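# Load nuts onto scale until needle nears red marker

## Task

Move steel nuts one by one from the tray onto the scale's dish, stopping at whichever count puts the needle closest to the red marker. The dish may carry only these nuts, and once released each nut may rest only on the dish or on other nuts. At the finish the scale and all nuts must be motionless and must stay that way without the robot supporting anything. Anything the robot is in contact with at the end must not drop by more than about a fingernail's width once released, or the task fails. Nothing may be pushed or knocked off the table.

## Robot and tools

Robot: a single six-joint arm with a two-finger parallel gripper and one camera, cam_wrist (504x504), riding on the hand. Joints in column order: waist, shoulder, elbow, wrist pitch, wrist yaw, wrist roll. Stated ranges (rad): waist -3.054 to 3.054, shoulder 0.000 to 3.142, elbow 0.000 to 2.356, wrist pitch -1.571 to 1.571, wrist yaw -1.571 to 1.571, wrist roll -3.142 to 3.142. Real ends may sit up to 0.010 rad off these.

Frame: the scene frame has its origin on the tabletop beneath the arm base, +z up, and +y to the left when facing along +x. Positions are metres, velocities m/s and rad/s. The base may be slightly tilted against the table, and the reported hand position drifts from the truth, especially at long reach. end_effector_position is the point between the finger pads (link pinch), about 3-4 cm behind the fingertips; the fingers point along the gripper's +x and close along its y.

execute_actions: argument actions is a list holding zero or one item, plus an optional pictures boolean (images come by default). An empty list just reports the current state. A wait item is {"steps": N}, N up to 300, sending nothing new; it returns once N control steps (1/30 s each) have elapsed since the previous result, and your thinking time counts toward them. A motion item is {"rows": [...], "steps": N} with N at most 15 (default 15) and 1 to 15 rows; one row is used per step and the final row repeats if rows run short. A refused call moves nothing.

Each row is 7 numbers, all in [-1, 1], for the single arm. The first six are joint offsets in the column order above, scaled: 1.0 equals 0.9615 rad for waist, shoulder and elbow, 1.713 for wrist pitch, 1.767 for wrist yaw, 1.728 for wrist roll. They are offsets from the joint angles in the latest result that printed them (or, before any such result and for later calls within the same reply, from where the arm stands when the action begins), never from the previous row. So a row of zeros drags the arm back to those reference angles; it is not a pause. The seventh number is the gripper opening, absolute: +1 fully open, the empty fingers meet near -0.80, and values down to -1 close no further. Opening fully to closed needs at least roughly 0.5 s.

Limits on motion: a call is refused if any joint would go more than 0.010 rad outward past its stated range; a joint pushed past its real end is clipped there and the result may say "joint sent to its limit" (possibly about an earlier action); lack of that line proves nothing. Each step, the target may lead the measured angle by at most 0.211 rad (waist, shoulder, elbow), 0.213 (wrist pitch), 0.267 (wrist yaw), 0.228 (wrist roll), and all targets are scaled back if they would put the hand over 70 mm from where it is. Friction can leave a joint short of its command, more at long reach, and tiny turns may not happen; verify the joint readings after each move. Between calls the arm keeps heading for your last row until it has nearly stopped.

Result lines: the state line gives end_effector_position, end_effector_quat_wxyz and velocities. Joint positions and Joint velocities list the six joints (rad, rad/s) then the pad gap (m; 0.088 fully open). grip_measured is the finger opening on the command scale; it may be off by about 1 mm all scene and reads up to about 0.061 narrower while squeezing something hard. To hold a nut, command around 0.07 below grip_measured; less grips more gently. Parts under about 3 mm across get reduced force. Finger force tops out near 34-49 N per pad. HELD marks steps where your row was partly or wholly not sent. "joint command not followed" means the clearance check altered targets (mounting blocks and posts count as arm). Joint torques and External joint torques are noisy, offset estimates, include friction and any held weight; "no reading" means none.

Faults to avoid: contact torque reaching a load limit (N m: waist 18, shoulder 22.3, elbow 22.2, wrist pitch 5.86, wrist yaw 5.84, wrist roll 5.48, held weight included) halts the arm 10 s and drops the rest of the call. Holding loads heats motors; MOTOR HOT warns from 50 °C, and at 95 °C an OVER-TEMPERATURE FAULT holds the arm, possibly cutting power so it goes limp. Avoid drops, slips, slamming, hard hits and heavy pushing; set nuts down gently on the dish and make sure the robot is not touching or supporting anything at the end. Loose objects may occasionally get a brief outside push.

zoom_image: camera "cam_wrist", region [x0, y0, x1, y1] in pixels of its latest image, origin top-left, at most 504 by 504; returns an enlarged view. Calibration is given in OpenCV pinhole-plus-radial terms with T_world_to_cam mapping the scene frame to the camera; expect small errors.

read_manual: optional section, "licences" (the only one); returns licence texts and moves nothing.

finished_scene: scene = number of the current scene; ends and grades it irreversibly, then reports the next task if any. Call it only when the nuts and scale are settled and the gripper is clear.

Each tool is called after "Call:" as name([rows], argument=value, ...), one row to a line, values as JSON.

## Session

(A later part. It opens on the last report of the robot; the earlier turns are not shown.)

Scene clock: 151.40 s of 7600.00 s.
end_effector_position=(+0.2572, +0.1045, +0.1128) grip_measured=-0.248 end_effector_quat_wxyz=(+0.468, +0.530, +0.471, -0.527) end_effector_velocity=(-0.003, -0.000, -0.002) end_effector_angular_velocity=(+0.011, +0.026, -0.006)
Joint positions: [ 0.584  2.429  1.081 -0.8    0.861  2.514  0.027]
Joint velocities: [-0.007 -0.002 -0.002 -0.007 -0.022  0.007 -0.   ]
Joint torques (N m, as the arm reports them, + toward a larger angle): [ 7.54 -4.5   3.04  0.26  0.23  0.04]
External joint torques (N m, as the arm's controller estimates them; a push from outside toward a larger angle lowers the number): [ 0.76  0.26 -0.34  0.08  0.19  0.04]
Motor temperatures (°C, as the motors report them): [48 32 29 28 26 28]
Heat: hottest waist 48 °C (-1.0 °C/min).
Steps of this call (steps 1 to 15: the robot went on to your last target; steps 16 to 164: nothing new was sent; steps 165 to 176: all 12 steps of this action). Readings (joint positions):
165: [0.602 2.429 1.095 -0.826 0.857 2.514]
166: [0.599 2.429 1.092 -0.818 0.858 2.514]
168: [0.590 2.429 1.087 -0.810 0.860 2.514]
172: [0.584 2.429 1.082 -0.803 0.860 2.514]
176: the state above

Call:
execute_actions([
  {"rows":[[-0.006,0,0,0,0,0,-0.25],[-0.006,0,0,0,0,0,-0.22],[-0.006,0,0,0,0,0,-0.2],[-0.006,0,0,0,0,0,-0.19],[-0.006,0,0,0,0,0,-0.18],[-0.006,0,0,0,0,0,-0.16],[-0.006,0,0,0,0,0,-0.13],[-0.006,0,0,0,0,0,-0.08],[-0.006,0,0,0,0,0,0.03]],"steps":13},
], pictures=false)

Call:
execute_actions([
  {"rows":[[0.04,0,0.035,-0.045,-0.01,0,0.05],[0.08,-0.014,0.07,-0.09,-0.02,0,0.05],[0.08,-0.014,0.07,-0.09,-0.02,0,0.05],[0.08,-0.014,0.07,-0.09,-0.02,0,0.05],[0.06,-0.07,0.06,-0.09,-0.01,-0.58,0.1],[0.03,-0.12,0.055,-0.09,0,-0.58,0.1],[0,-0.17,0.055,-0.09,0,-0.58,0.1],[-0.03,-0.22,0.055,-0.09,0.01,-0.58,0.1],[-0.06,-0.27,0.055,-0.09,0.02,-0.58,0.1],[-0.09,-0.32,0.055,-0.09,0.03,-0.58,0.1],[-0.12,-0.37,0.055,-0.09,0.04,-0.58,0.1],[-0.15,-0.42,0.055,-0.09,0.05,-0.58,0.1],[-0.19,-0.47,0.055,-0.09,0.06,-0.58,0.1],[-0.23,-0.52,0.055,-0.08,0.07,-0.58,0.1],[-0.441,-0.547,0.055,-0.014,0.077,-0.58,0.1]]},
], pictures=false)

Call:
execute_actions([
  {"steps":20},
])

Scene clock: 176.30 s of 7600.00 s.
end_effector_position=(+0.2573, +0.1046, +0.1126) grip_measured=-0.025 end_effector_quat_wxyz=(+0.468, +0.530, +0.471, -0.527) end_effector_velocity=(-0.003, -0.000, +0.000) end_effector_angular_velocity=(+0.014, +0.019, +0.008)
Joint positions: [ 0.583  2.429  1.081 -0.799  0.862  2.514  0.038]
Joint velocities: [-0.002 -0.007 -0.002 -0.007 -0.022 -0.007  0.022]
Joint torques (N m, as the arm reports them, + toward a larger angle): [ 7.55 -4.9   3.27 -0.02  0.05  0.06]
External joint torques (N m, as the arm's controller estimates them; a push from outside toward a larger angle lowers the number): [ 0.73 -0.14 -0.06 -0.18  0.01  0.06]
Motor temperatures (°C, as the motors report them): [47 32 29 29 26 28]
Heat: hottest waist 47 °C (+0.0 °C/min).
Steps of this call (steps 1 to 15: the robot went on to your last target; steps 16 to 734: nothing new was sent; steps 735 to 747: all 13 steps of this action). Readings (joint positions):
735: [0.584 2.429 1.081 -0.799 0.862 2.514]
736: [0.584 2.429 1.081 -0.799 0.862 2.514]
738: [0.583 2.429 1.081 -0.799 0.862 2.514]
742: [0.583 2.429 1.081 -0.799 0.862 2.514]
747: the state above

Scene clock: 176.80 s of 7600.00 s.
end_effector_position=(+0.3197, +0.0003, +0.1531) grip_measured=+0.094 end_effector_quat_wxyz=(+0.538, +0.500, +0.517, -0.439) end_effector_velocity=(+0.209, -0.393, -0.058) end_effector_angular_velocity=(+0.168, -0.233, -0.798)
Joint positions: [ 0.452  2.06   1.134 -0.932  0.937  1.978  0.044]
Joint velocities: [-0.955 -1.121 -0.002  0.608  0.315 -1.136  0.001]
Joint torques (N m, as the arm reports them, + toward a larger angle): [ 6.24 -2.65  3.45  0.63  0.21 -0.05]
External joint torques (N m, as the arm's controller estimates them; a push from outside toward a larger angle lowers the number): [ 0.2  -0.6   0.34  0.14  0.19 -0.04]
Motor temperatures (°C, as the motors report them): [47 32 29 29 26 28]
Heat: hottest waist 47 °C (+0.0 °C/min).
Steps of this call (steps 1 to 15: all 15 steps of this action). Readings (joint positions):
1: [0.585 2.429 1.085 -0.811 0.862 2.514]
2: [0.594 2.429 1.095 -0.844 0.856 2.514]
4: [0.624 2.427 1.114 -0.890 0.845 2.514]
8: [0.626 2.349 1.123 -0.931 0.845 2.313]
15: the state above

Scene clock: 177.47 s of 7600.00 s.
end_effector_position=(+0.3369, -0.0895, +0.1016) grip_measured=+0.098 end_effector_quat_wxyz=(+0.547, +0.450, +0.548, -0.445) end_effector_velocity=(-0.003, -0.002, -0.003) end_effector_angular_velocity=(+0.005, +0.015, +0.036)
Joint positions: [ 0.166  1.909  1.14  -0.826  0.992  1.518  0.044]
Joint velocities: [-0.012 -0.002 -0.002 -0.007 -0.007 -0.037 -0.   ]
Joint torques (N m, as the arm reports them, + toward a larger angle): [ 7.56 -4.94  2.16  0.22  0.22 -0.03]
External joint torques (N m, as the arm's controller estimates them; a push from outside toward a larger angle lowers the number): [ 0.38 -0.89 -0.62  0.06  0.17 -0.03]
Motor temperatures (°C, as the motors report them): [47 32 29 29 26 28]
Heat: hottest waist 47 °C (+0.0 °C/min).
Steps of this call (steps 1 to 20: the robot went on to your last target). Readings (joint positions):
1: [0.417 2.025 1.135 -0.909 0.947 1.936]
2: [0.378 1.998 1.137 -0.889 0.957 1.891]
4: [0.294 1.957 1.140 -0.863 0.974 1.791]
8: [0.186 1.921 1.140 -0.839 0.989 1.614]
20: the state above
camera_calibration (this result's frames):
cam_wrist: T_world_to_cam=[[-0.975092, -0.221782, 0.00299018, 0.319788], [-0.205099, 0.906711, 0.368523, 0.14312], [-0.0844431, 0.35873, -0.929614, 0.234411], [0, 0, 0, 1]] pos_world=[0.36097, -0.142936, 0.164212]

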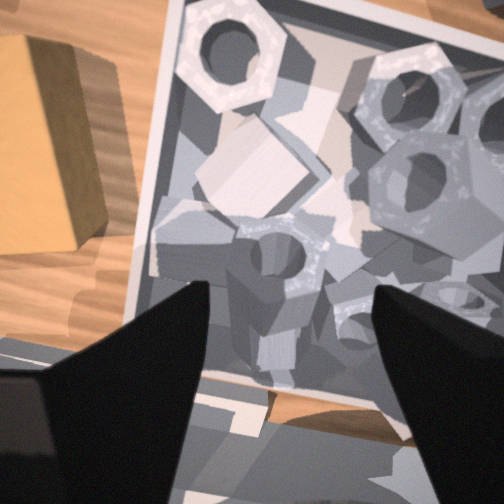

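Call:
execute_actions([
  {"rows":[[-0.025,0.012,0,0.028,0,0.06,0.03],[-0.025,0.012,0,0.028,0,0.06,0.03],[-0.05,0.018,-0.022,0.062,0,0.04,0.03],[-0.05,0.018,-0.022,0.062,0,0.04,0.03],[-0.075,0.025,-0.043,0.097,0,0.015,0.03],[-0.075,0.025,-0.043,0.097,0,0.015,0.03],[-0.1,0.032,-0.064,0.132,0,-0.012,0.03]]},
])

Call:
execute_actions([
  {"rows":[[-0.008,0,-0.005,0.006,0,0,-0.03],[-0.008,0,-0.005,0.006,0,0,-0.07],[-0.008,0,-0.005,0.006,0,0,-0.11],[-0.008,0,-0.005,0.006,0,0,-0.16],[-0.008,0,-0.005,0.006,0,0,-0.33]],"steps":13},
], pictures=false)

Call:
execute_actions([
  {"rows":[[0.04,0,0.03,-0.06,0,0.04,-0.33],[0.04,0,0.03,-0.06,0,0.04,-0.33],[0.04,0,0.03,-0.06,0,0.04,-0.33],[0.085,-0.015,0.065,-0.12,0,0.08,-0.33]],"steps":13},
])

Scene clock: 192.63 s of 7600.00 s.
end_effector_position=(+0.3409, -0.0904, +0.0676) grip_measured=+0.034 end_effector_quat_wxyz=(+0.513, +0.489, +0.512, -0.485) end_effector_velocity=(+0.007, -0.002, -0.002) end_effector_angular_velocity=(-0.009, -0.027, -0.004)
Joint positions: [ 0.077  1.932  1.086 -0.613  0.993  1.505  0.041]
Joint velocities: [-0.007 -0.002 -0.007  0.066  0.007 -0.051 -0.001]
Joint torques (N m, as the arm reports them, + toward a larger angle): [ 7.88 -3.5   2.29  0.18  0.08  0.01]
External joint torques (N m, as the arm's controller estimates them; a push from outside toward a larger angle lowers the number): [ 0.7   0.98 -0.21  0.01  0.01  0.01]
Motor temperatures (°C, as the motors report them): [48 32 29 29 26 28]
Heat: hottest waist 48 °C (+1.0 °C/min).
Steps of this call (steps 1 to 30: the robot went on to your last target; steps 31 to 440: nothing new was sent; steps 441 to 455: all 15 steps of this action). Readings (joint positions):
441: [0.164 1.908 1.140 -0.818 0.993 1.533]
442: [0.161 1.909 1.140 -0.807 0.993 1.554]
444: [0.148 1.909 1.136 -0.772 0.993 1.568]
448: [0.107 1.920 1.109 -0.676 0.993 1.537]
455: the state above
camera_calibration (this result's frames):
cam_wrist: T_world_to_cam=[[-0.997263, -0.0738607, 0.0034775, 0.344496], [-0.0674906, 0.928451, 0.365273, 0.11249], [-0.030208, 0.364038, -0.930894, 0.185519], [0, 0, 0, 1]] pos_world=[0.356749, -0.146533, 0.13041]

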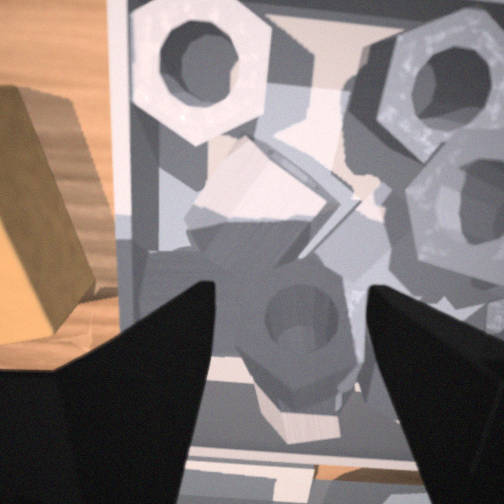

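Scene clock: 193.07 s of 7600.00 s.
end_effector_position=(+0.3408, -0.0900, +0.0675) grip_measured=-0.234 end_effector_quat_wxyz=(+0.513, +0.489, +0.512, -0.485) end_effector_velocity=(-0.003, -0.000, -0.000) end_effector_angular_velocity=(+0.007, +0.011, +0.006)
Joint positions: [ 0.078  1.931  1.084 -0.61   0.993  1.505  0.028]
Joint velocities: [-0.002 -0.002  0.002 -0.022 -0.007  0.007 -0.   ]
Joint torques (N m, as the arm reports them, + toward a larger angle): [ 7.7  -4.63  2.16  0.57  0.06  0.02]
External joint torques (N m, as the arm's controller estimates them; a push from outside toward a larger angle lowers the number): [ 0.47 -0.17 -0.35  0.4   0.    0.02]
Motor temperatures (°C, as the motors report them): [48 32 29 29 26 28]
Heat: hottest waist 48 °C (+1.0 °C/min).
Steps of this call (steps 1 to 13: all 13 steps of this action). Readings (joint positions):
1: [0.077 1.932 1.086 -0.611 0.993 1.505]
2: [0.077 1.932 1.086 -0.610 0.993 1.505]
4: [0.077 1.932 1.086 -0.610 0.993 1.505]
8: [0.077 1.932 1.084 -0.610 0.993 1.505]
13: the state above

Scene clock: 193.50 s of 7600.00 s.
end_effector_position=(+0.3384, -0.0875, +0.0963) grip_measured=-0.234 end_effector_quat_wxyz=(+0.516, +0.484, +0.519, -0.480) end_effector_velocity=(-0.009, -0.007, +0.002) end_effector_angular_velocity=(-0.013, +0.042, -0.004)
Joint positions: [ 0.155  1.923  1.14  -0.803  0.993  1.634  0.028]
Joint velocities: [-0.002 -0.002  0.017 -0.095  0.007  0.066 -0.   ]
Joint torques (N m, as the arm reports them, + toward a larger angle): [ 8.66 -5.29  3.19 -0.25  0.06  0.09]
External joint torques (N m, as the arm's controller estimates them; a push from outside toward a larger angle lowers the number): [ 1.47 -1.14  0.41 -0.41  0.01  0.09]
Motor temperatures (°C, as the motors report them): [48 32 29 29 26 28]
Heat: hottest waist 48 °C (+1.0 °C/min).
Steps of this call (steps 1 to 13: all 13 steps of this action). Readings (joint positions):
1: [0.080 1.932 1.087 -0.624 0.993 1.517]
2: [0.085 1.932 1.093 -0.644 0.993 1.530]
4: [0.101 1.931 1.104 -0.692 0.993 1.561]
8: [0.144 1.928 1.129 -0.773 0.993 1.614]
13: the state above
camera_calibration (this result's frames):
cam_wrist: T_world_to_cam=[[-0.995537, -0.0940572, 0.00773095, 0.339357], [-0.0845905, 0.925651, 0.368802, 0.10441], [-0.0418446, 0.366502, -0.929476, 0.215165], [0, 0, 0, 1]] pos_world=[0.355678, -0.143586, 0.15886]

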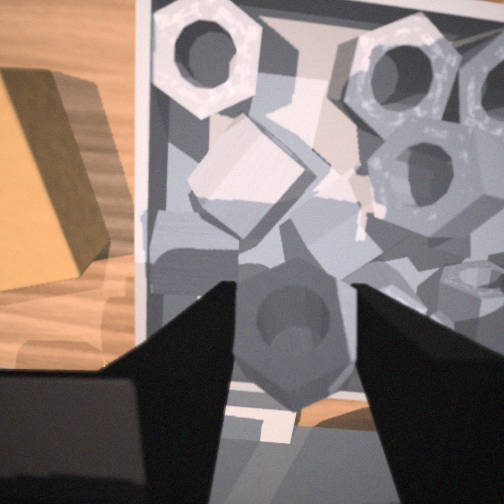

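Call:
execute_actions([
  {"rows":[[0.04,-0.01,0.025,-0.05,0,0.03,-0.33],[0.08,-0.02,0.05,-0.1,0,0.06,-0.33],[0.115,-0.03,0.07,-0.14,0,0.09,-0.33],[0.15,-0.03,0.09,-0.17,0,0.12,-0.33],[0.16,-0.03,0.09,-0.17,0,0.15,-0.33],[0.18,0.01,0.09,-0.17,-0.01,0.18,-0.33],[0.2,0.055,0.09,-0.165,-0.01,0.21,-0.33],[0.22,0.1,0.095,-0.16,-0.02,0.24,-0.33],[0.245,0.145,0.1,-0.155,-0.02,0.27,-0.33],[0.27,0.19,0.11,-0.15,-0.03,0.3,-0.33],[0.29,0.235,0.12,-0.145,-0.03,0.33,-0.33],[0.31,0.28,0.13,-0.145,-0.04,0.36,-0.33],[0.33,0.325,0.14,-0.145,-0.045,0.36,-0.33],[0.35,0.37,0.155,-0.145,-0.05,0.36,-0.33],[0.386,0.448,0.18,-0.145,-0.054,0.36,-0.33]]},
], pictures=false)

Call:
execute_actions([
  {"steps":14},
], pictures=false)

Call:
execute_actions([
  {"rows":[[-0.02,0.003,-0.019,0.022,0.005,0,-0.33],[-0.02,0.003,-0.019,0.022,0.005,0,-0.33],[-0.02,0.003,-0.019,0.022,0.005,0,-0.33],[-0.04,0.008,-0.038,0.045,0.01,0,-0.33],[-0.04,0.008,-0.038,0.045,0.01,0,-0.33],[-0.04,0.008,-0.038,0.045,0.01,0,-0.33],[-0.058,0.017,-0.056,0.068,0.015,0,-0.33]]},
])

Scene clock: 213.23 s of 7600.00 s.
end_effector_position=(+0.3297, +0.0115, +0.1483) grip_measured=-0.234 end_effector_quat_wxyz=(+0.500, +0.507, +0.499, -0.494) end_effector_velocity=(-0.084, +0.427, -0.021) end_effector_angular_velocity=(-0.149, +0.153, +0.668)
Joint positions: [ 0.443  2.184  1.264 -1.049  0.931  2.181  0.028]
Joint velocities: [ 0.642  1.394  0.325 -0.081 -0.227  0.608 -0.   ]
Joint torques (N m, as the arm reports them, + toward a larger angle): [ 9.99 -3.33  4.53  0.   -0.11  0.05]
External joint torques (N m, as the arm's controller estimates them; a push from outside toward a larger angle lowers the number): [ 1.77  0.22  1.35 -0.3  -0.11  0.04]
Motor temperatures (°C, as the motors report them): [50 32 29 28 26 28]
Heat: hottest waist 50 °C (+2.0 °C/min). Fold the arm in close to its base before you think long.
MOTOR HOT: a motor reached 50 °C. Now the hottest motor, joint 1 (waist), reports 50 °C. The temperature limit of the motors' drives, at which the controller stops the arm, is 95 °C. To cool a motor, set the load down, stop pushing, or move to a pose that needs little force.
Steps of this call (steps 1 to 30: the robot went on to your last target; steps 31 to 577: nothing new was sent; steps 578 to 592: all 15 steps of this action). Readings (joint positions):
578: [0.159 1.923 1.145 -0.827 0.993 1.649]
579: [0.167 1.923 1.152 -0.859 0.993 1.669]
581: [0.204 1.919 1.172 -0.946 0.993 1.727]
585: [0.300 1.929 1.214 -1.038 0.992 1.893]
592: the state above

Scene clock: 213.70 s of 7600.00 s.
end_effector_position=(+0.3187, +0.0612, +0.1471) grip_measured=-0.234 end_effector_quat_wxyz=(+0.518, +0.485, +0.513, -0.483) end_effector_velocity=(-0.008, +0.010, -0.003) end_effector_angular_velocity=(-0.013, +0.012, +0.038)
Joint positions: [ 0.522  2.343  1.306 -1.049  0.903  2.252  0.028]
Joint velocities: [ 0.017  0.037 -0.002 -0.007 -0.007  0.007  0.   ]
Joint torques (N m, as the arm reports them, + toward a larger angle): [ 9.24 -4.15  4.4  -0.08 -0.14  0.1 ]
External joint torques (N m, as the arm's controller estimates them; a push from outside toward a larger angle lowers the number): [ 1.41  0.68  0.84 -0.24 -0.2   0.1 ]
Motor temperatures (°C, as the motors report them): [50 32 29 28 26 28]
Heat: hottest waist 50 °C (+2.0 °C/min). Fold the arm in close to its base before you think long.
MOTOR HOT: still on. Now the hottest motor, joint 1 (waist), reports 50 °C; a drive's own limit is 95 °C.
Steps of this call (steps 1 to 14: the robot went on to your last target). Readings (joint positions):
1: [0.464 2.226 1.275 -1.050 0.923 2.198]
2: [0.483 2.262 1.283 -1.049 0.916 2.211]
4: [0.509 2.308 1.288 -1.049 0.905 2.229]
8: [0.521 2.336 1.298 -1.049 0.903 2.245]
14: the state above

Scene clock: 214.20 s of 7600.00 s.
end_effector_position=(+0.3186, +0.0621, +0.1241) grip_measured=-0.234 end_effector_quat_wxyz=(+0.499, +0.501, +0.498, -0.502) end_effector_velocity=(+0.003, +0.001, -0.001) end_effector_angular_velocity=(-0.007, -0.028, +0.002)
Joint positions: [ 0.47   2.353  1.259 -0.941  0.923  2.252  0.028]
Joint velocities: [ 0.002 -0.002 -0.012  0.037  0.022 -0.022 -0.   ]
Joint torques (N m, as the arm reports them, + toward a larger angle): [ 8.98 -4.23  3.12  0.25  0.16  0.05]
External joint torques (N m, as the arm's controller estimates them; a push from outside toward a larger angle lowers the number): [ 1.    0.64 -0.22  0.09  0.1   0.06]
Motor temperatures (°C, as the motors report them): [50 32 29 28 26 28]
Heat: hottest waist 50 °C (+2.0 °C/min). Fold the arm in close to its base before you think long.
MOTOR HOT: still on. Now the hottest motor, joint 1 (waist), reports 50 °C; a drive's own limit is 95 °C.
Steps of this call (steps 1 to 15: all 15 steps of this action). Readings (joint positions):
1: [0.522 2.344 1.306 -1.047 0.903 2.252]
2: [0.521 2.344 1.304 -1.039 0.903 2.252]
4: [0.513 2.344 1.298 -1.021 0.905 2.252]
8: [0.489 2.346 1.277 -0.974 0.916 2.252]
15: the state above
camera_calibration (this result's frames):
cam_wrist: T_world_to_cam=[[-0.999826, -0.0165682, 0.00854867, 0.329923], [-0.0123628, 0.93241, 0.361191, -0.0685283], [-0.0139551, 0.361023, -0.932453, 0.17716], [0, 0, 0, 1]] pos_world=[0.331491, 0.00540408, 0.187124]

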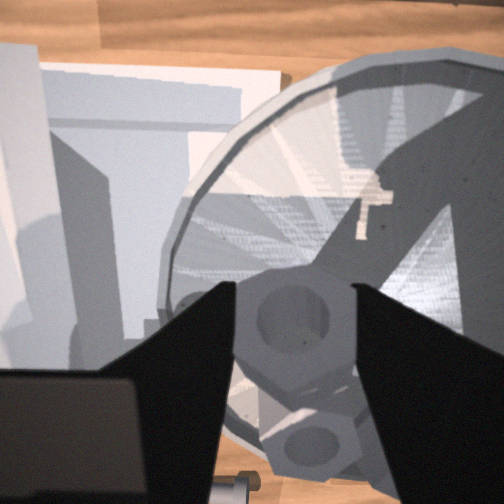

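Call:
execute_actions([
  {"rows":[[-0.022,0.005,-0.023,0.024,0.006,0,-0.33],[-0.022,0.005,-0.023,0.024,0.006,0,-0.33],[-0.022,0.005,-0.023,0.024,0.006,0,-0.33],[-0.022,0.005,-0.023,0.024,0.006,0,-0.33],[-0.022,0.005,-0.023,0.024,0.006,0,-0.33],[-0.022,0.005,-0.023,0.024,0.006,0,-0.26],[-0.022,0.005,-0.023,0.024,0.006,0,-0.22],[-0.022,0.005,-0.023,0.024,0.006,0,-0.2],[-0.022,0.005,-0.023,0.024,0.006,0,-0.18],[-0.022,0.005,-0.023,0.024,0.006,0,-0.165],[-0.022,0.005,-0.023,0.024,0.006,0,-0.15],[-0.022,0.005,-0.023,0.024,0.006,0,-0.12],[-0.022,0.005,-0.023,0.024,0.006,0,0.03]]},
], pictures=false)

Call:
execute_actions([
  {"rows":[[0,0,0,0,0,0,0.05],[0,0,0,0,0,0,0.05],[0.04,0,0.035,-0.045,-0.01,0,0.05],[0.07,-0.014,0.07,-0.09,-0.02,0,0.05],[0.07,-0.014,0.07,-0.09,-0.02,0,0.05],[0.07,-0.014,0.07,-0.09,-0.02,0,0.05],[0.05,-0.07,0.04,-0.09,-0.01,-1,0.1],[0.03,-0.12,0.01,-0.08,0,-1,0.1],[0.01,-0.17,-0.02,-0.07,0,-1,0.1],[-0.01,-0.22,-0.04,-0.07,0,-1,0.1],[-0.03,-0.27,-0.06,-0.06,0.01,-1,0.1],[-0.05,-0.33,-0.08,-0.06,0.01,-1,0.1],[-0.07,-0.39,-0.1,-0.05,0.02,-1,0.1],[-0.09,-0.45,-0.12,-0.05,0.02,-1,0.1],[-0.25,-0.69,-0.19,-0.08,0.03,-1,0.1]]},
], pictures=false)

Call:
execute_actions([
  {"steps":30},
], pictures=false)

Call:
execute_actions([
  {"rows":[[-0.123,0.015,-0.097,0.152,0.009,-0.155,0.1]]},
])

Scene clock: 235.03 s of 7600.00 s.
end_effector_position=(+0.3186, +0.0615, +0.1167) grip_measured=-0.073 end_effector_quat_wxyz=(+0.491, +0.508, +0.492, -0.509) end_effector_velocity=(-0.000, -0.001, -0.001) end_effector_angular_velocity=(-0.005, -0.004, +0.004)
Joint positions: [ 0.451  2.353  1.243 -0.903  0.93   2.252  0.035]
Joint velocities: [-0.002 -0.002 -0.007  0.007  0.007 -0.007  0.041]
Joint torques (N m, as the arm reports them, + toward a larger angle): [ 8.68 -4.46  2.84  0.16  0.25  0.03]
External joint torques (N m, as the arm's controller estimates them; a push from outside toward a larger angle lowers the number): [ 0.79  0.33 -0.34  0.03  0.19  0.03]
Motor temperatures (°C, as the motors report them): [51 32 29 28 26 28]
Heat: hottest waist 51 °C (+4.1 °C/min). Fold the arm in close to its base before you think long.
MOTOR HOT: still on. Now the hottest motor, joint 1 (waist), reports 51 °C; a drive's own limit is 95 °C.
Steps of this call (steps 1 to 15: the robot went on to your last target; steps 16 to 610: nothing new was sent; steps 611 to 625: all 15 steps of this action). Readings (joint positions):
611: [0.468 2.353 1.255 -0.929 0.926 2.252]
612: [0.466 2.353 1.252 -0.922 0.927 2.252]
614: [0.458 2.353 1.248 -0.914 0.928 2.252]
618: [0.451 2.353 1.243 -0.906 0.929 2.252]
625: the state above

Scene clock: 235.53 s of 7600.00 s.
end_effector_position=(+0.3229, -0.0172, +0.1473) grip_measured=+0.091 end_effector_quat_wxyz=(+0.571, +0.436, +0.562, -0.409) end_effector_velocity=(-0.037, -0.430, -0.089) end_effector_angular_velocity=(-0.087, +0.183, +0.040)
Joint positions: [ 0.406  2.056  1.176 -1.005  0.946  1.802  0.043]
Joint velocities: [-0.838 -1.282 -0.501 -0.022  0.242 -1.121  0.003]
Joint torques (N m, as the arm reports them, + toward a larger angle): [ 4.6  -2.17  1.23 -0.36  0.19 -0.1 ]
External joint torques (N m, as the arm's controller estimates them; a push from outside toward a larger angle lowers the number): [-0.33 -0.69 -0.37 -0.12  0.21 -0.08]
Motor temperatures (°C, as the motors report them): [51 32 29 28 26 28]
Heat: hottest waist 51 °C (+4.0 °C/min). Fold the arm in close to its base before you think long.
MOTOR HOT: still on. Now the hottest motor, joint 1 (waist), reports 51 °C; a drive's own limit is 95 °C.
Steps of this call (steps 1 to 15: all 15 steps of this action). Readings (joint positions):
1: [0.451 2.353 1.243 -0.903 0.930 2.252]
2: [0.451 2.353 1.243 -0.903 0.930 2.252]
4: [0.461 2.353 1.256 -0.945 0.925 2.252]
8: [0.503 2.327 1.277 -1.011 0.913 2.153]
15: the state above

Scene clock: 236.53 s of 7600.00 s.
end_effector_position=(+0.2962, -0.1238, +0.1369) grip_measured=+0.098 end_effector_quat_wxyz=(+0.699, +0.116, +0.698, -0.103) end_effector_velocity=(+0.001, -0.002, +0.000) end_effector_angular_velocity=(-0.007, -0.009, +0.142)
Joint positions: [ 0.216  1.694  1.066 -1.037  0.979  0.543  0.044]
Joint velocities: [-0.002 -0.007 -0.002  0.007  0.007 -0.154 -0.   ]
Joint torques (N m, as the arm reports them, + toward a larger angle): [ 6.58 -3.81  2.65 -0.1   0.16 -0.08]
External joint torques (N m, as the arm's controller estimates them; a push from outside toward a larger angle lowers the number): [ 0.57 -0.6  -0.54 -0.32  0.14 -0.08]
Motor temperatures (°C, as the motors report them): [51 32 29 28 26 28]
Heat: hottest waist 51 °C (+4.0 °C/min). Fold the arm in close to its base before you think long.
MOTOR HOT: still on. Now the hottest motor, joint 1 (waist), reports 51 °C; a drive's own limit is 95 °C.
Steps of this call (steps 1 to 30: the robot went on to your last target). Readings (joint positions):
1: [0.375 2.013 1.160 -1.009 0.954 1.762]
2: [0.339 1.969 1.142 -1.014 0.960 1.715]
4: [0.274 1.880 1.106 -1.028 0.966 1.610]
8: [0.226 1.742 1.082 -1.033 0.979 1.400]
30: the state above

Scene clock: 237.03 s of 7600.00 s.
end_effector_position=(+0.2988, -0.1234, +0.0987) grip_measured=+0.098 end_effector_quat_wxyz=(+0.702, +0.089, +0.702, -0.083) end_effector_velocity=(-0.004, +0.003, -0.006) end_effector_angular_velocity=(+0.020, +0.011, +0.036)
Joint positions: [ 0.104  1.702  0.98  -0.784  0.99   0.282  0.044]
Joint velocities: [-0.017 -0.002 -0.017  0.022 -0.022 -0.051 -0.   ]
Joint torques (N m, as the arm reports them, + toward a larger angle): [ 6.5  -2.93  2.68  0.22  0.24 -0.09]
External joint torques (N m, as the arm's controller estimates them; a push from outside toward a larger angle lowers the number): [ 0.43  0.72 -0.16  0.02  0.24 -0.09]
Motor temperatures (°C, as the motors report them): [51 32 29 28 26 28]
Heat: hottest waist 51 °C (+4.1 °C/min). Fold the arm in close to its base before you think long.
MOTOR HOT: still on. Now the hottest motor, joint 1 (waist), reports 51 °C; a drive's own limit is 95 °C.
Steps of this call (steps 1 to 15: all 15 steps of this action). Readings (joint positions):
1: [0.207 1.694 1.053 -0.997 0.981 0.495]
2: [0.185 1.693 1.037 -0.945 0.982 0.444]
4: [0.141 1.698 1.011 -0.876 0.985 0.373]
8: [0.109 1.702 0.986 -0.812 0.988 0.309]
15: the state above
camera_calibration (this result's frames):
cam_wrist: T_world_to_cam=[[-0.218628, -0.975808, 0.000219772, -0.0436442], [-0.909058, 0.203754, 0.363453, 0.291198], [-0.354705, 0.079261, -0.931613, 0.28716], [0, 0, 0, 1]] pos_world=[0.357031, -0.124682, 0.161695]

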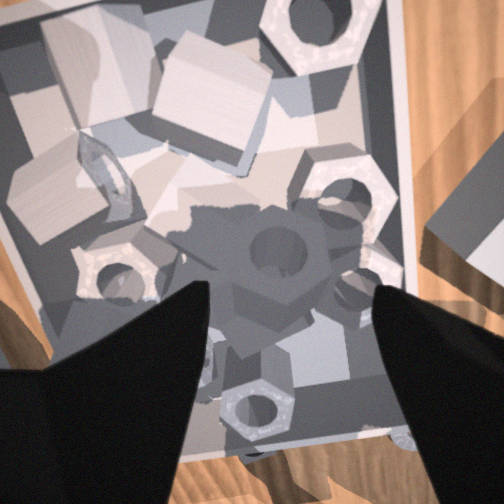

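Call:
execute_actions([
  {"rows":[[-0.015,0.03,0.005,0.028,0,0,0.06],[-0.015,0.03,0.005,0.028,0,0,0.06],[-0.04,0.035,-0.018,0.062,0,-0.015,0.06],[-0.04,0.035,-0.018,0.062,0,-0.015,0.06],[-0.067,0.04,-0.04,0.096,0,-0.04,0.06],[-0.067,0.04,-0.04,0.096,0,-0.04,0.06],[-0.093,0.044,-0.06,0.13,0,-0.063,0.05]]},
])

Call:
execute_actions([
  {"rows":[[-0.008,0,-0.005,0.006,0,0,-0.03],[-0.008,0,-0.005,0.006,0,0,-0.07],[-0.008,0,-0.005,0.006,0,0,-0.11],[-0.008,0,-0.005,0.006,0,0,-0.16],[-0.008,0,-0.005,0.006,0,0,-0.33]],"steps":13},
], pictures=false)

Call:
execute_actions([
  {"rows":[[0.04,0,0.03,-0.06,0,0.04,-0.33],[0.04,0,0.03,-0.06,0,0.04,-0.33],[0.04,0,0.03,-0.06,0,0.04,-0.33],[0.085,-0.015,0.065,-0.12,0,0.08,-0.33]],"steps":13},
])

Scene clock: 255.33 s of 7600.00 s.
end_effector_position=(+0.3034, -0.1216, +0.0686) grip_measured=+0.054 end_effector_quat_wxyz=(+0.700, +0.102, +0.699, -0.104) end_effector_velocity=(+0.006, +0.001, -0.005) end_effector_angular_velocity=(+0.016, -0.027, -0.002)
Joint positions: [ 0.022  1.737  0.931 -0.575  0.99   0.182  0.042]
Joint velocities: [-0.017 -0.002 -0.012  0.081 -0.022 -0.066 -0.001]
Joint torques (N m, as the arm reports them, + toward a larger angle): [ 6.77 -3.01  2.32  0.27 -0.01  0.  ]
External joint torques (N m, as the arm's controller estimates them; a push from outside toward a larger angle lowers the number): [ 0.61  1.   -0.2   0.06 -0.01  0.  ]
Motor temperatures (°C, as the motors report them): [48 31 29 29 26 28]
Heat: hottest waist 48 °C (+0.0 °C/min). Fold the arm in close to its base before you think long.
MOTOR HOT: still on. Now the hottest motor, joint 1 (waist), reports 48 °C; a drive's own limit is 95 °C.
Steps of this call (steps 1 to 15: the robot went on to your last target; steps 16 to 534: nothing new was sent; steps 535 to 549: all 15 steps of this action). Readings (joint positions):
535: [0.102 1.705 0.979 -0.774 0.990 0.278]
536: [0.100 1.708 0.979 -0.763 0.990 0.278]
538: [0.091 1.717 0.977 -0.728 0.990 0.272]
542: [0.051 1.729 0.952 -0.634 0.990 0.219]
549: the state above
camera_calibration (this result's frames):
cam_wrist: T_world_to_cam=[[-0.26587, -0.963955, 0.0101451, -0.0257995], [-0.898118, 0.251508, 0.360731, 0.308592], [-0.35028, 0.0867961, -0.932615, 0.26021], [0, 0, 0, 1]] pos_world=[0.36144, -0.125068, 0.131618]

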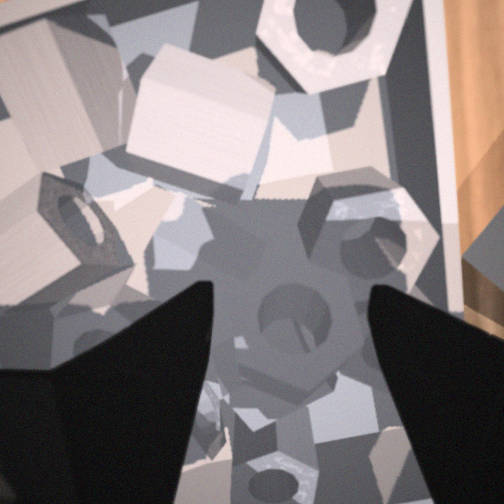

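Scene clock: 255.77 s of 7600.00 s.
end_effector_position=(+0.3043, -0.1221, +0.0681) grip_measured=-0.240 end_effector_quat_wxyz=(+0.701, +0.105, +0.698, -0.106) end_effector_velocity=(-0.002, +0.001, -0.000) end_effector_angular_velocity=(+0.007, +0.005, +0.012)
Joint positions: [ 0.02   1.737  0.931 -0.567  0.99   0.182  0.027]
Joint velocities: [-0.002 -0.002 -0.002 -0.007 -0.007 -0.007  0.   ]
Joint torques (N m, as the arm reports them, + toward a larger angle): [ 6.64 -4.12  2.    0.29  0.    0.04]
External joint torques (N m, as the arm's controller estimates them; a push from outside toward a larger angle lowers the number): [ 0.5  -0.12 -0.46  0.1  -0.01  0.04]
Motor temperatures (°C, as the motors report them): [48 31 29 29 26 28]
Heat: hottest waist 48 °C (+0.0 °C/min). Fold the arm in close to its base before you think long.
MOTOR HOT: still on. Now the hottest motor, joint 1 (waist), reports 48 °C; a drive's own limit is 95 °C.
Steps of this call (steps 1 to 13: all 13 steps of this action). Readings (joint positions):
1: [0.022 1.737 0.931 -0.572 0.990 0.182]
2: [0.022 1.737 0.931 -0.571 0.990 0.182]
4: [0.021 1.737 0.931 -0.569 0.990 0.182]
8: [0.020 1.737 0.931 -0.567 0.990 0.182]
13: the state above

Scene clock: 256.20 s of 7600.00 s.
end_effector_position=(+0.3024, -0.1195, +0.0939) grip_measured=-0.240 end_effector_quat_wxyz=(+0.699, +0.101, +0.701, -0.096) end_effector_velocity=(-0.008, -0.003, +0.005) end_effector_angular_velocity=(-0.007, +0.031, +0.004)
Joint positions: [ 0.097  1.728  0.986 -0.76   0.99   0.311  0.027]
Joint velocities: [ 0.012 -0.002  0.017 -0.095  0.007  0.066 -0.   ]
Joint torques (N m, as the arm reports them, + toward a larger angle): [ 7.33 -4.44  3.4  -0.13  0.    0.09]
External joint torques (N m, as the arm's controller estimates them; a push from outside toward a larger angle lowers the number): [ 1.15 -0.7   0.59 -0.33 -0.01  0.08]
Motor temperatures (°C, as the motors report them): [48 31 29 28 26 28]
Heat: hottest waist 48 °C (+0.0 °C/min). Fold the arm in close to its base before you think long.
MOTOR HOT: still on. Now the hottest motor, joint 1 (waist), reports 48 °C; a drive's own limit is 95 °C.
Steps of this call (steps 1 to 13: all 13 steps of this action). Readings (joint positions):
1: [0.023 1.737 0.934 -0.580 0.990 0.193]
2: [0.029 1.737 0.939 -0.602 0.990 0.207]
4: [0.044 1.737 0.949 -0.647 0.990 0.237]
8: [0.086 1.732 0.975 -0.729 0.990 0.291]
13: the state above
camera_calibration (this result's frames):
cam_wrist: T_world_to_cam=[[-0.253149, -0.967426, 0.00172632, -0.0277653], [-0.899821, 0.236114, 0.366842, 0.296102], [-0.3553, 0.0913125, -0.930282, 0.285109], [0, 0, 0, 1]] pos_world=[0.36071, -0.122809, 0.156657]

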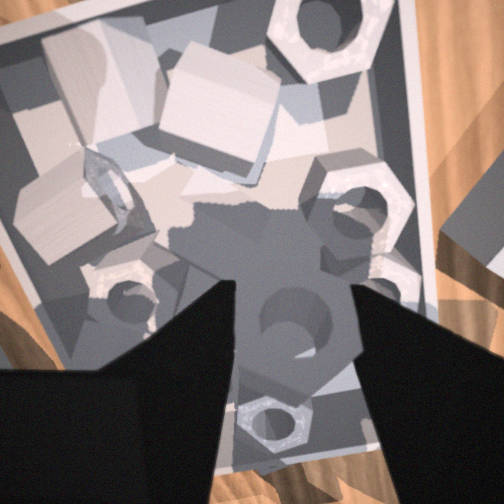

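Call:
execute_actions([
  {"rows":[[0.045,0,0.03,-0.05,0,0.03,-0.33],[0.09,0,0.06,-0.1,0,0.06,-0.33],[0.135,0,0.085,-0.15,0,0.09,-0.33],[0.18,0,0.1,-0.19,0,0.12,-0.33],[0.21,0.03,0.1,-0.19,-0.01,0.14,-0.33],[0.24,0.07,0.09,-0.185,-0.01,0.16,-0.33],[0.27,0.11,0.08,-0.18,-0.02,0.18,-0.33],[0.3,0.155,0.07,-0.17,-0.025,0.2,-0.33],[0.33,0.2,0.06,-0.165,-0.03,0.22,-0.33],[0.36,0.245,0.05,-0.155,-0.04,0.24,-0.33],[0.39,0.29,0.045,-0.15,-0.045,0.26,-0.33],[0.42,0.335,0.04,-0.14,-0.055,0.28,-0.33],[0.45,0.38,0.035,-0.135,-0.06,0.3,-0.33],[0.48,0.425,0.03,-0.13,-0.07,0.32,-0.33],[0.572,0.548,0.024,-0.117,-0.087,0.34,-0.33]]},
], pictures=false)

Call:
execute_actions([
  {"steps":15},
])

Call:
execute_actions([
  {"rows":[[-0.023,0.005,-0.02,0.024,0.006,-0.015,-0.33],[-0.023,0.005,-0.02,0.024,0.006,-0.015,-0.33],[-0.023,0.005,-0.02,0.024,0.006,-0.015,-0.33],[-0.046,0.01,-0.04,0.048,0.012,-0.03,-0.33],[-0.046,0.01,-0.04,0.048,0.012,-0.03,-0.33],[-0.046,0.01,-0.04,0.048,0.012,-0.03,-0.33],[-0.072,0.017,-0.06,0.075,0.02,-0.045,-0.33]]},
])

Scene clock: 271.67 s of 7600.00 s.
end_effector_position=(+0.2799, +0.0038, +0.1499) grip_measured=-0.240 end_effector_quat_wxyz=(+0.712, +0.052, +0.700, -0.030) end_effector_velocity=(-0.164, +0.430, +0.027) end_effector_angular_velocity=(-0.029, -0.037, +0.582)
Joint positions: [ 0.491  2.039  1.034 -0.998  0.9    0.777  0.027]
Joint velocities: [ 0.989  1.228 -0.139  0.242 -0.388  0.857 -0.   ]
Joint torques (N m, as the arm reports them, + toward a larger angle): [ 8.76 -3.09  3.1   0.33 -0.2   0.09]
External joint torques (N m, as the arm's controller estimates them; a push from outside toward a larger angle lowers the number): [ 1.23  0.69 -0.46  0.09 -0.19  0.08]
Motor temperatures (°C, as the motors report them): [48 32 29 28 26 28]
Heat: hottest waist 48 °C (-1.0 °C/min). Fold the arm in close to its base before you think long.
MOTOR HOT: still on. Now the hottest motor, joint 1 (waist), reports 48 °C; a drive's own limit is 95 °C.
Steps of this call (steps 1 to 30: the robot went on to your last target; steps 31 to 449: nothing new was sent; steps 450 to 464: all 15 steps of this action). Readings (joint positions):
450: [0.102 1.728 0.991 -0.783 0.990 0.326]
451: [0.112 1.728 1.000 -0.815 0.990 0.345]
453: [0.157 1.728 1.025 -0.908 0.990 0.403]
457: [0.286 1.771 1.063 -1.010 0.983 0.541]
464: the state above

Scene clock: 272.17 s of 7600.00 s.
end_effector_position=(+0.2445, +0.0652, +0.1475) grip_measured=-0.240 end_effector_quat_wxyz=(+0.712, -0.000, +0.702, +0.000) end_effector_velocity=(-0.009, +0.005, -0.001) end_effector_angular_velocity=(-0.004, +0.018, +0.029)
Joint positions: [ 0.643  2.246  1.011 -0.963  0.842  0.894  0.027]
Joint velocities: [ 0.017  0.022 -0.007 -0.007 -0.022  0.007 -0.   ]
Joint torques (N m, as the arm reports them, + toward a larger angle): [ 7.55 -3.54  3.64  0.28 -0.13  0.11]
External joint torques (N m, as the arm's controller estimates them; a push from outside toward a larger angle lowers the number): [ 1.3   0.49 -0.12  0.06 -0.18  0.11]
Motor temperatures (°C, as the motors report them): [48 32 29 28 26 28]
Heat: hottest waist 48 °C (-2.0 °C/min). Fold the arm in close to its base before you think long.
MOTOR HOT: still on. Now the hottest motor, joint 1 (waist), reports 48 °C; a drive's own limit is 95 °C.
Steps of this call (steps 1 to 15: the robot went on to your last target). Readings (joint positions):
1: [0.525 2.083 1.030 -0.990 0.887 0.804]
2: [0.558 2.123 1.027 -0.981 0.875 0.825]
4: [0.607 2.186 1.020 -0.972 0.853 0.855]
8: [0.635 2.232 1.011 -0.966 0.846 0.882]
15: the state above
camera_calibration (this result's frames):
cam_wrist: T_world_to_cam=[[0.0236018, -0.999678, 0.00929807, 0.0694554], [-0.936647, -0.0188605, 0.349767, 0.208889], [-0.349479, -0.0169642, -0.93679, 0.304175], [0, 0, 0, 1]] pos_world=[0.300318, 0.0785329, 0.21124]

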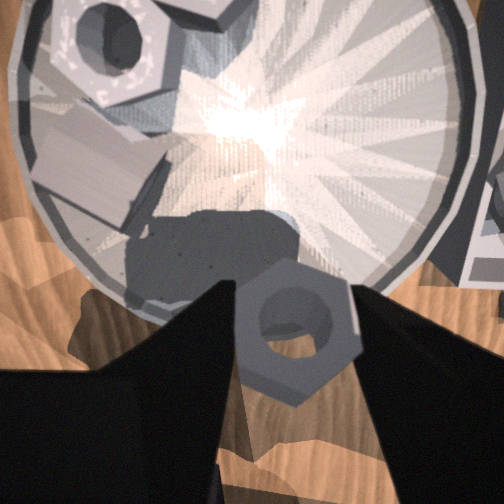

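Scene clock: 272.67 s of 7600.00 s.
end_effector_position=(+0.2448, +0.0653, +0.1248) grip_measured=-0.240 end_effector_quat_wxyz=(+0.710, +0.004, +0.705, -0.001) end_effector_velocity=(+0.004, +0.003, -0.005) end_effector_angular_velocity=(+0.013, -0.009, +0.010)
Joint positions: [ 0.579  2.256  0.961 -0.843  0.871  0.822  0.027]
Joint velocities: [-0.017  0.002 -0.007  0.051  0.007 -0.051 -0.   ]
Joint torques (N m, as the arm reports them, + toward a larger angle): [ 6.95 -3.18  3.25  0.29  0.26 -0.03]
External joint torques (N m, as the arm's controller estimates them; a push from outside toward a larger angle lowers the number): [ 0.61  0.84 -0.25  0.05  0.22 -0.03]
Motor temperatures (°C, as the motors report them): [48 32 29 28 26 28]
Heat: hottest waist 48 °C (-2.0 °C/min). Fold the arm in close to its base before you think long.
MOTOR HOT: still on. Now the hottest motor, joint 1 (waist), reports 48 °C; a drive's own limit is 95 °C.
Steps of this call (steps 1 to 15: all 15 steps of this action). Readings (joint positions):
1: [0.643 2.246 1.009 -0.956 0.842 0.892]
2: [0.640 2.246 1.007 -0.947 0.842 0.887]
4: [0.631 2.246 1.001 -0.930 0.844 0.875]
8: [0.602 2.250 0.979 -0.880 0.860 0.845]
15: the state above
camera_calibration (this result's frames):
cam_wrist: T_world_to_cam=[[0.0158425, -0.999861, 0.00521559, 0.0721822], [-0.934366, -0.0129474, 0.35608, 0.215417], [-0.355963, -0.0105145, -0.934441, 0.283814], [0, 0, 0, 1]] pos_world=[0.301162, 0.0779454, 0.188125]

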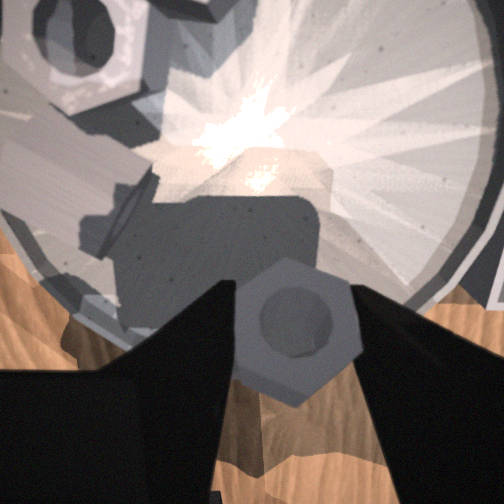

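Call:
execute_actions([
  {"rows":[[-0.008,0.04,0.075,-0.012,0.004,0,-0.33],[-0.008,0.04,0.075,-0.012,0.004,0,-0.33],[-0.012,0.042,0.075,-0.012,0.004,0,-0.33],[-0.015,0.042,0.075,-0.012,0.004,0,-0.33],[-0.015,0.042,0.075,-0.012,0.004,0,-0.33],[-0.015,0.042,0.075,-0.012,0.004,0,-0.33],[-0.028,0.044,0.055,0.002,0.008,-0.01,-0.33],[-0.028,0.044,0.055,0.002,0.008,-0.01,-0.33],[-0.041,0.046,0.042,0.016,0.012,-0.02,-0.33]]},
], pictures=false)

Call:
execute_actions([
  {"rows":[[-0.006,0,0,0,0,0,-0.25],[-0.006,0,0,0,0,0,-0.22],[-0.006,0,0,0,0,0,-0.2],[-0.006,0,0,0,0,0,-0.19],[-0.006,0,0,0,0,0,-0.175],[-0.006,0,0,0,0,0,-0.16],[-0.006,0,0,0,0,0,-0.13],[-0.006,0,0,0,0,0,-0.08],[-0.006,0,0,0,0,0,0.05]],"steps":14},
])

Scene clock: 290.30 s of 7600.00 s.
end_effector_position=(+0.2579, +0.0696, +0.1177) grip_measured=-0.240 end_effector_quat_wxyz=(+0.708, +0.008, +0.706, -0.006) end_effector_velocity=(-0.003, +0.001, -0.009) end_effector_angular_velocity=(+0.008, +0.018, +0.030)
Joint positions: [ 0.543  2.293  1.008 -0.824  0.886  0.794  0.027]
Joint velocities: [-0.022  0.007 -0.017  0.037 -0.007 -0.051 -0.   ]
Joint torques (N m, as the arm reports them, + toward a larger angle): [ 7.66 -3.51  2.94  0.31  0.16 -0.06]
External joint torques (N m, as the arm's controller estimates them; a push from outside toward a larger angle lowers the number): [ 0.92  0.74 -0.43  0.09  0.13 -0.06]
Motor temperatures (°C, as the motors report them): [48 31 29 28 26 28]
Heat: hottest waist 48 °C (-3.0 °C/min). Fold the arm in close to its base before you think long.
MOTOR HOT: still on. Now the hottest motor, joint 1 (waist), reports 48 °C; a drive's own limit is 95 °C.
Steps of this call (steps 1 to 15: the robot went on to your last target; steps 16 to 514: nothing new was sent; steps 515 to 529: all 15 steps of this action). Readings (joint positions):
515: [0.576 2.260 0.965 -0.842 0.873 0.819]
516: [0.575 2.267 0.976 -0.847 0.873 0.819]
518: [0.573 2.279 0.999 -0.849 0.873 0.819]
522: [0.566 2.284 1.015 -0.852 0.877 0.817]
529: the state above

Scene clock: 290.77 s of 7600.00 s.
end_effector_position=(+0.2580, +0.0693, +0.1171) grip_measured=+0.003 end_effector_quat_wxyz=(+0.707, +0.009, +0.707, -0.007) end_effector_velocity=(-0.004, -0.000, -0.000) end_effector_angular_velocity=(+0.012, +0.021, +0.026)
Joint positions: [ 0.541  2.293  1.008 -0.823  0.886  0.794  0.039]
Joint velocities: [-0.002 -0.007 -0.007 -0.007 -0.022 -0.022  0.019]
Joint torques (N m, as the arm reports them, + toward a larger angle): [ 7.59 -4.47  3.55  0.08  0.07  0.03]
External joint torques (N m, as the arm's controller estimates them; a push from outside toward a larger angle lowers the number): [ 0.9  -0.2   0.2  -0.14  0.04  0.03]
Motor temperatures (°C, as the motors report them): [48 31 29 28 26 28]
Heat: hottest waist 48 °C (-3.0 °C/min). Fold the arm in close to its base before you think long.
MOTOR HOT: still on. Now the hottest motor, joint 1 (waist), reports 48 °C; a drive's own limit is 95 °C.
Steps of this call (steps 1 to 14: all 14 steps of this action). Readings (joint positions):
1: [0.543 2.293 1.008 -0.823 0.886 0.794]
2: [0.542 2.293 1.008 -0.823 0.886 0.794]
4: [0.542 2.293 1.008 -0.823 0.886 0.794]
8: [0.541 2.293 1.008 -0.823 0.886 0.794]
14: the state above
camera_calibration (this result's frames):
cam_wrist: T_world_to_cam=[[0.000419586, -0.999985, 0.00553907, 0.0799691], [-0.931781, 0.00161984, 0.363016, 0.228017], [-0.36302, -0.00531352, -0.931766, 0.282563], [0, 0, 0, 1]] pos_world=[0.315004, 0.0811, 0.180066]

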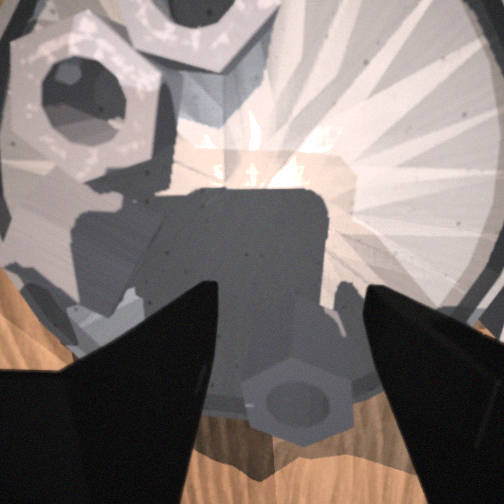

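Call:
execute_actions([
  {"rows":[[0.04,0,0.035,-0.045,-0.01,0,0.05],[0.07,-0.014,0.06,-0.08,-0.02,0,0.05],[0.07,-0.014,0.06,-0.08,-0.02,0,0.05],[0.05,-0.07,0.03,-0.08,-0.01,0,0.05],[0.03,-0.13,0,-0.08,0,0,0.05],[0.01,-0.19,-0.03,-0.08,0,0,0.05],[-0.01,-0.25,-0.06,-0.08,0,0,0.05],[-0.03,-0.31,-0.085,-0.08,0,0,0.05],[-0.055,-0.37,-0.11,-0.08,0.01,0,0.05],[-0.08,-0.43,-0.13,-0.08,0.02,0,0.05],[-0.105,-0.49,-0.15,-0.08,0.02,0,0.05],[-0.13,-0.55,-0.17,-0.08,0.03,0,0.05],[-0.155,-0.61,-0.19,-0.08,0.03,0,0.05],[-0.18,-0.67,-0.21,-0.08,0.04,0,0.05],[-0.29,-0.771,-0.27,-0.08,0.055,-0.05,0.05]]},
], pictures=false)

Call:
execute_actions([
  {"steps":15},
], pictures=false)

Call:
execute_actions([
  {"rows":[[-0.07,0,-0.04,0.1,0,-0.05,0.05],[-0.07,0,-0.04,0.1,0,-0.05,0.05],[-0.1,0,-0.06,0.15,0,-0.1,0.05],[-0.14,0,-0.08,0.2,0,-0.1,0.05],[-0.14,0,-0.08,0.2,0,-0.1,0.05],[-0.17,0,-0.1,0.242,0.01,-0.16,0.05],[-0.206,0,-0.124,0.242,0.01,-0.16,0.05]]},
])

Scene clock: 305.47 s of 7600.00 s.
end_effector_position=(+0.2520, -0.0401, +0.1381) grip_measured=+0.048 end_effector_quat_wxyz=(+0.709, +0.093, +0.696, -0.071) end_effector_velocity=(-0.128, -0.384, -0.141) end_effector_angular_velocity=(-0.209, +0.278, -0.504)
Joint positions: [ 0.418  1.814  0.858 -0.954  0.931  0.78   0.041]
Joint velocities: [-1.013 -1.433 -0.725  0.007  0.388 -0.637 -0.   ]
Joint torques (N m, as the arm reports them, + toward a larger angle): [ 3.48 -2.66  1.44 -0.18  0.3  -0.01]
External joint torques (N m, as the arm's controller estimates them; a push from outside toward a larger angle lowers the number): [-0.21 -0.66 -0.42 -0.14  0.27 -0.05]
Motor temperatures (°C, as the motors report them): [48 32 29 28 26 28]
Heat: hottest waist 48 °C (-1.0 °C/min). Fold the arm in close to its base before you think long.
MOTOR HOT: still on. Now the hottest motor, joint 1 (waist), reports 48 °C; a drive's own limit is 95 °C.
Steps of this call (steps 1 to 15: the robot went on to your last target; steps 16 to 426: nothing new was sent; steps 427 to 441: all 15 steps of this action). Readings (joint positions):
427: [0.543 2.293 1.011 -0.834 0.885 0.794]
428: [0.551 2.293 1.020 -0.863 0.881 0.794]
430: [0.576 2.285 1.033 -0.901 0.871 0.794]
434: [0.566 2.157 0.994 -0.938 0.872 0.794]
441: the state above

Scene clock: 305.97 s of 7600.00 s.
end_effector_position=(+0.2278, -0.0983, +0.1230) grip_measured=+0.048 end_effector_quat_wxyz=(+0.693, +0.131, +0.698, -0.126) end_effector_velocity=(-0.003, -0.006, +0.001) end_effector_angular_velocity=(+0.010, +0.001, -0.003)
Joint positions: [ 0.268  1.56   0.756 -0.961  0.977  0.711  0.041]
Joint velocities: [-0.012 -0.037 -0.007 -0.007 -0.007 -0.022 -0.   ]
Joint torques (N m, as the arm reports them, + toward a larger angle): [ 5.11 -2.68  2.69  0.04  0.25 -0.05]
External joint torques (N m, as the arm's controller estimates them; a push from outside toward a larger angle lowers the number): [ 0.45 -0.49 -0.41 -0.16  0.23 -0.05]
Motor temperatures (°C, as the motors report them): [48 32 29 28 26 28]
Heat: hottest waist 48 °C (-1.0 °C/min). Fold the arm in close to its base before you think long.
MOTOR HOT: still on. Now the hottest motor, joint 1 (waist), reports 48 °C; a drive's own limit is 95 °C.
Steps of this call (steps 1 to 15: the robot went on to your last target). Readings (joint positions):
1: [0.381 1.765 0.835 -0.954 0.944 0.764]
2: [0.346 1.717 0.813 -0.958 0.953 0.751]
4: [0.302 1.642 0.785 -0.961 0.966 0.734]
8: [0.278 1.581 0.766 -0.961 0.974 0.718]
15: the state above

Scene clock: 306.47 s of 7600.00 s.
end_effector_position=(+0.2335, -0.1006, +0.0762) grip_measured=+0.048 end_effector_quat_wxyz=(+0.689, +0.160, +0.690, -0.155) end_effector_velocity=(-0.002, -0.004, -0.012) end_effector_angular_velocity=(-0.012, +0.006, +0.027)
Joint positions: [ 0.081  1.558  0.647 -0.562  0.989  0.448  0.041]
Joint velocities: [-0.051 -0.002 -0.032  0.095  0.007 -0.11   0.   ]
Joint torques (N m, as the arm reports them, + toward a larger angle): [ 4.97 -2.83  2.06  0.2   0.22 -0.13]
External joint torques (N m, as the arm's controller estimates them; a push from outside toward a larger angle lowers the number): [ 0.33 -0.01 -0.35  0.01  0.2  -0.13]
Motor temperatures (°C, as the motors report them): [48 32 29 28 26 28]
Heat: hottest waist 48 °C (-1.0 °C/min). Fold the arm in close to its base before you think long.
MOTOR HOT: still on. Now the hottest motor, joint 1 (waist), reports 48 °C; a drive's own limit is 95 °C.
Steps of this call (steps 1 to 15: all 15 steps of this action). Readings (joint positions):
1: [0.261 1.559 0.750 -0.930 0.977 0.693]
2: [0.247 1.558 0.744 -0.892 0.977 0.677]
4: [0.213 1.558 0.726 -0.805 0.977 0.622]
8: [0.133 1.558 0.681 -0.641 0.982 0.511]
15: the state above
camera_calibration (this result's frames):
cam_wrist: T_world_to_cam=[[-0.412554, -0.910932, 0.00176131, 0.0160111], [-0.847479, 0.384524, 0.365952, 0.238975], [-0.334034, 0.149482, -0.930632, 0.243374], [0, 0, 0, 1]] pos_world=[0.290427, -0.113687, 0.139011]

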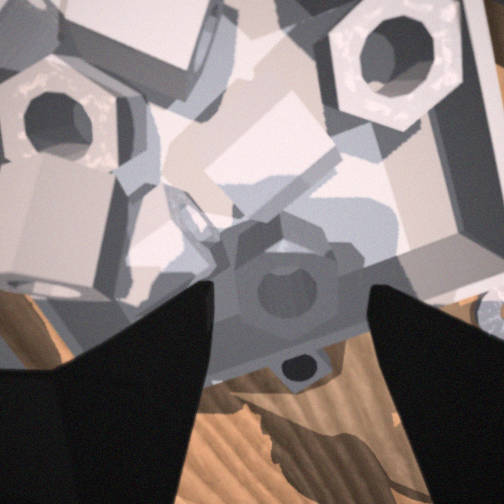

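Call:
execute_actions([
  {"rows":[[-0.01,0.022,0.015,0.01,0,-0.01,-0.07],[-0.01,0.022,0.015,0.01,0,-0.01,-0.07],[-0.01,0.022,0.015,0.01,0,-0.01,-0.07],[-0.035,0.025,-0.005,0.043,0,-0.035,-0.07],[-0.035,0.025,-0.005,0.043,0,-0.035,-0.07],[-0.062,0.028,-0.025,0.076,0,-0.06,-0.07],[-0.062,0.028,-0.025,0.076,0,-0.06,-0.07],[-0.088,0.032,-0.043,0.11,0,-0.086,-0.07]]},
], pictures=false)

Call:
execute_actions([
  {"rows":[[-0.008,0,-0.006,0.008,0,-0.005,-0.1],[-0.008,0,-0.006,0.008,0,-0.005,-0.13],[-0.008,0,-0.006,0.008,0,-0.005,-0.33]],"steps":11},
])

Scene clock: 320.23 s of 7600.00 s.
end_effector_position=(+0.2372, -0.1039, +0.0570) grip_measured=-0.066 end_effector_quat_wxyz=(+0.690, +0.157, +0.688, -0.160) end_effector_velocity=(+0.001, -0.003, -0.009) end_effector_angular_velocity=(-0.017, -0.012, +0.008)
Joint positions: [ 0.006  1.579  0.615 -0.391  0.989  0.311  0.036]
Joint velocities: [-0.037 -0.002 -0.032  0.11   0.007 -0.095 -0.001]
Joint torques (N m, as the arm reports them, + toward a larger angle): [ 4.62 -1.92  2.02  0.34 -0.01 -0.07]
External joint torques (N m, as the arm's controller estimates them; a push from outside toward a larger angle lowers the number): [-0.06  1.11 -0.07  0.12 -0.02 -0.07]
Motor temperatures (°C, as the motors report them): [46 31 29 28 26 28]
Heat: hottest waist 46 °C (-2.0 °C/min).
MOTOR HOT: cleared. Now the hottest motor, joint 1 (waist), reports 46 °C.
Steps of this call (steps 1 to 30: the robot went on to your last target; steps 31 to 398: nothing new was sent; steps 399 to 413: all 15 steps of this action). Readings (joint positions):
399: [0.074 1.560 0.643 -0.549 0.989 0.436]
400: [0.074 1.562 0.646 -0.549 0.989 0.435]
402: [0.072 1.568 0.648 -0.538 0.989 0.426]
406: [0.041 1.574 0.637 -0.464 0.989 0.369]
413: the state above

Scene clock: 320.60 s of 7600.00 s.
end_effector_position=(+0.2381, -0.1040, +0.0567) grip_measured=-0.270 end_effector_quat_wxyz=(+0.692, +0.157, +0.687, -0.160) end_effector_velocity=(+0.001, +0.003, -0.000) end_effector_angular_velocity=(+0.021, -0.005, +0.000)
Joint positions: [ 0.005  1.579  0.614 -0.382  0.989  0.305  0.026]
Joint velocities: [-0.002 -0.002 -0.002  0.007 -0.022 -0.007 -0.   ]
Joint torques (N m, as the arm reports them, + toward a larger angle): [ 4.68 -3.05  1.8   0.37  0.02 -0.08]
External joint torques (N m, as the arm's controller estimates them; a push from outside toward a larger angle lowers the number): [ 0.02 -0.01 -0.32  0.14  0.01 -0.08]
Motor temperatures (°C, as the motors report them): [46 31 29 28 26 28]
Heat: hottest waist 46 °C (-2.0 °C/min).
Steps of this call (steps 1 to 11: all 11 steps of this action). Readings (joint positions):
1: [0.006 1.579 0.614 -0.388 0.990 0.309]
2: [0.005 1.579 0.614 -0.386 0.990 0.308]
4: [0.005 1.579 0.614 -0.382 0.989 0.307]
8: [0.005 1.579 0.614 -0.382 0.989 0.306]
11: the state above
camera_calibration (this result's frames):
cam_wrist: T_world_to_cam=[[-0.416546, -0.909043, 0.0114433, 0.0153861], [-0.847935, 0.393023, 0.355723, 0.25284], [-0.327865, 0.138472, -0.934521, 0.224865], [0, 0, 0, 1]] pos_world=[0.294526, -0.116523, 0.120024]

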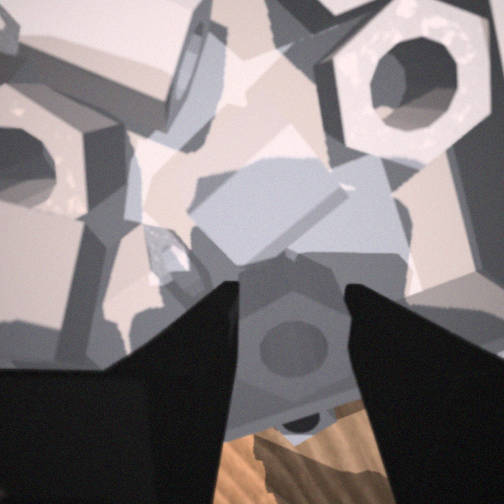

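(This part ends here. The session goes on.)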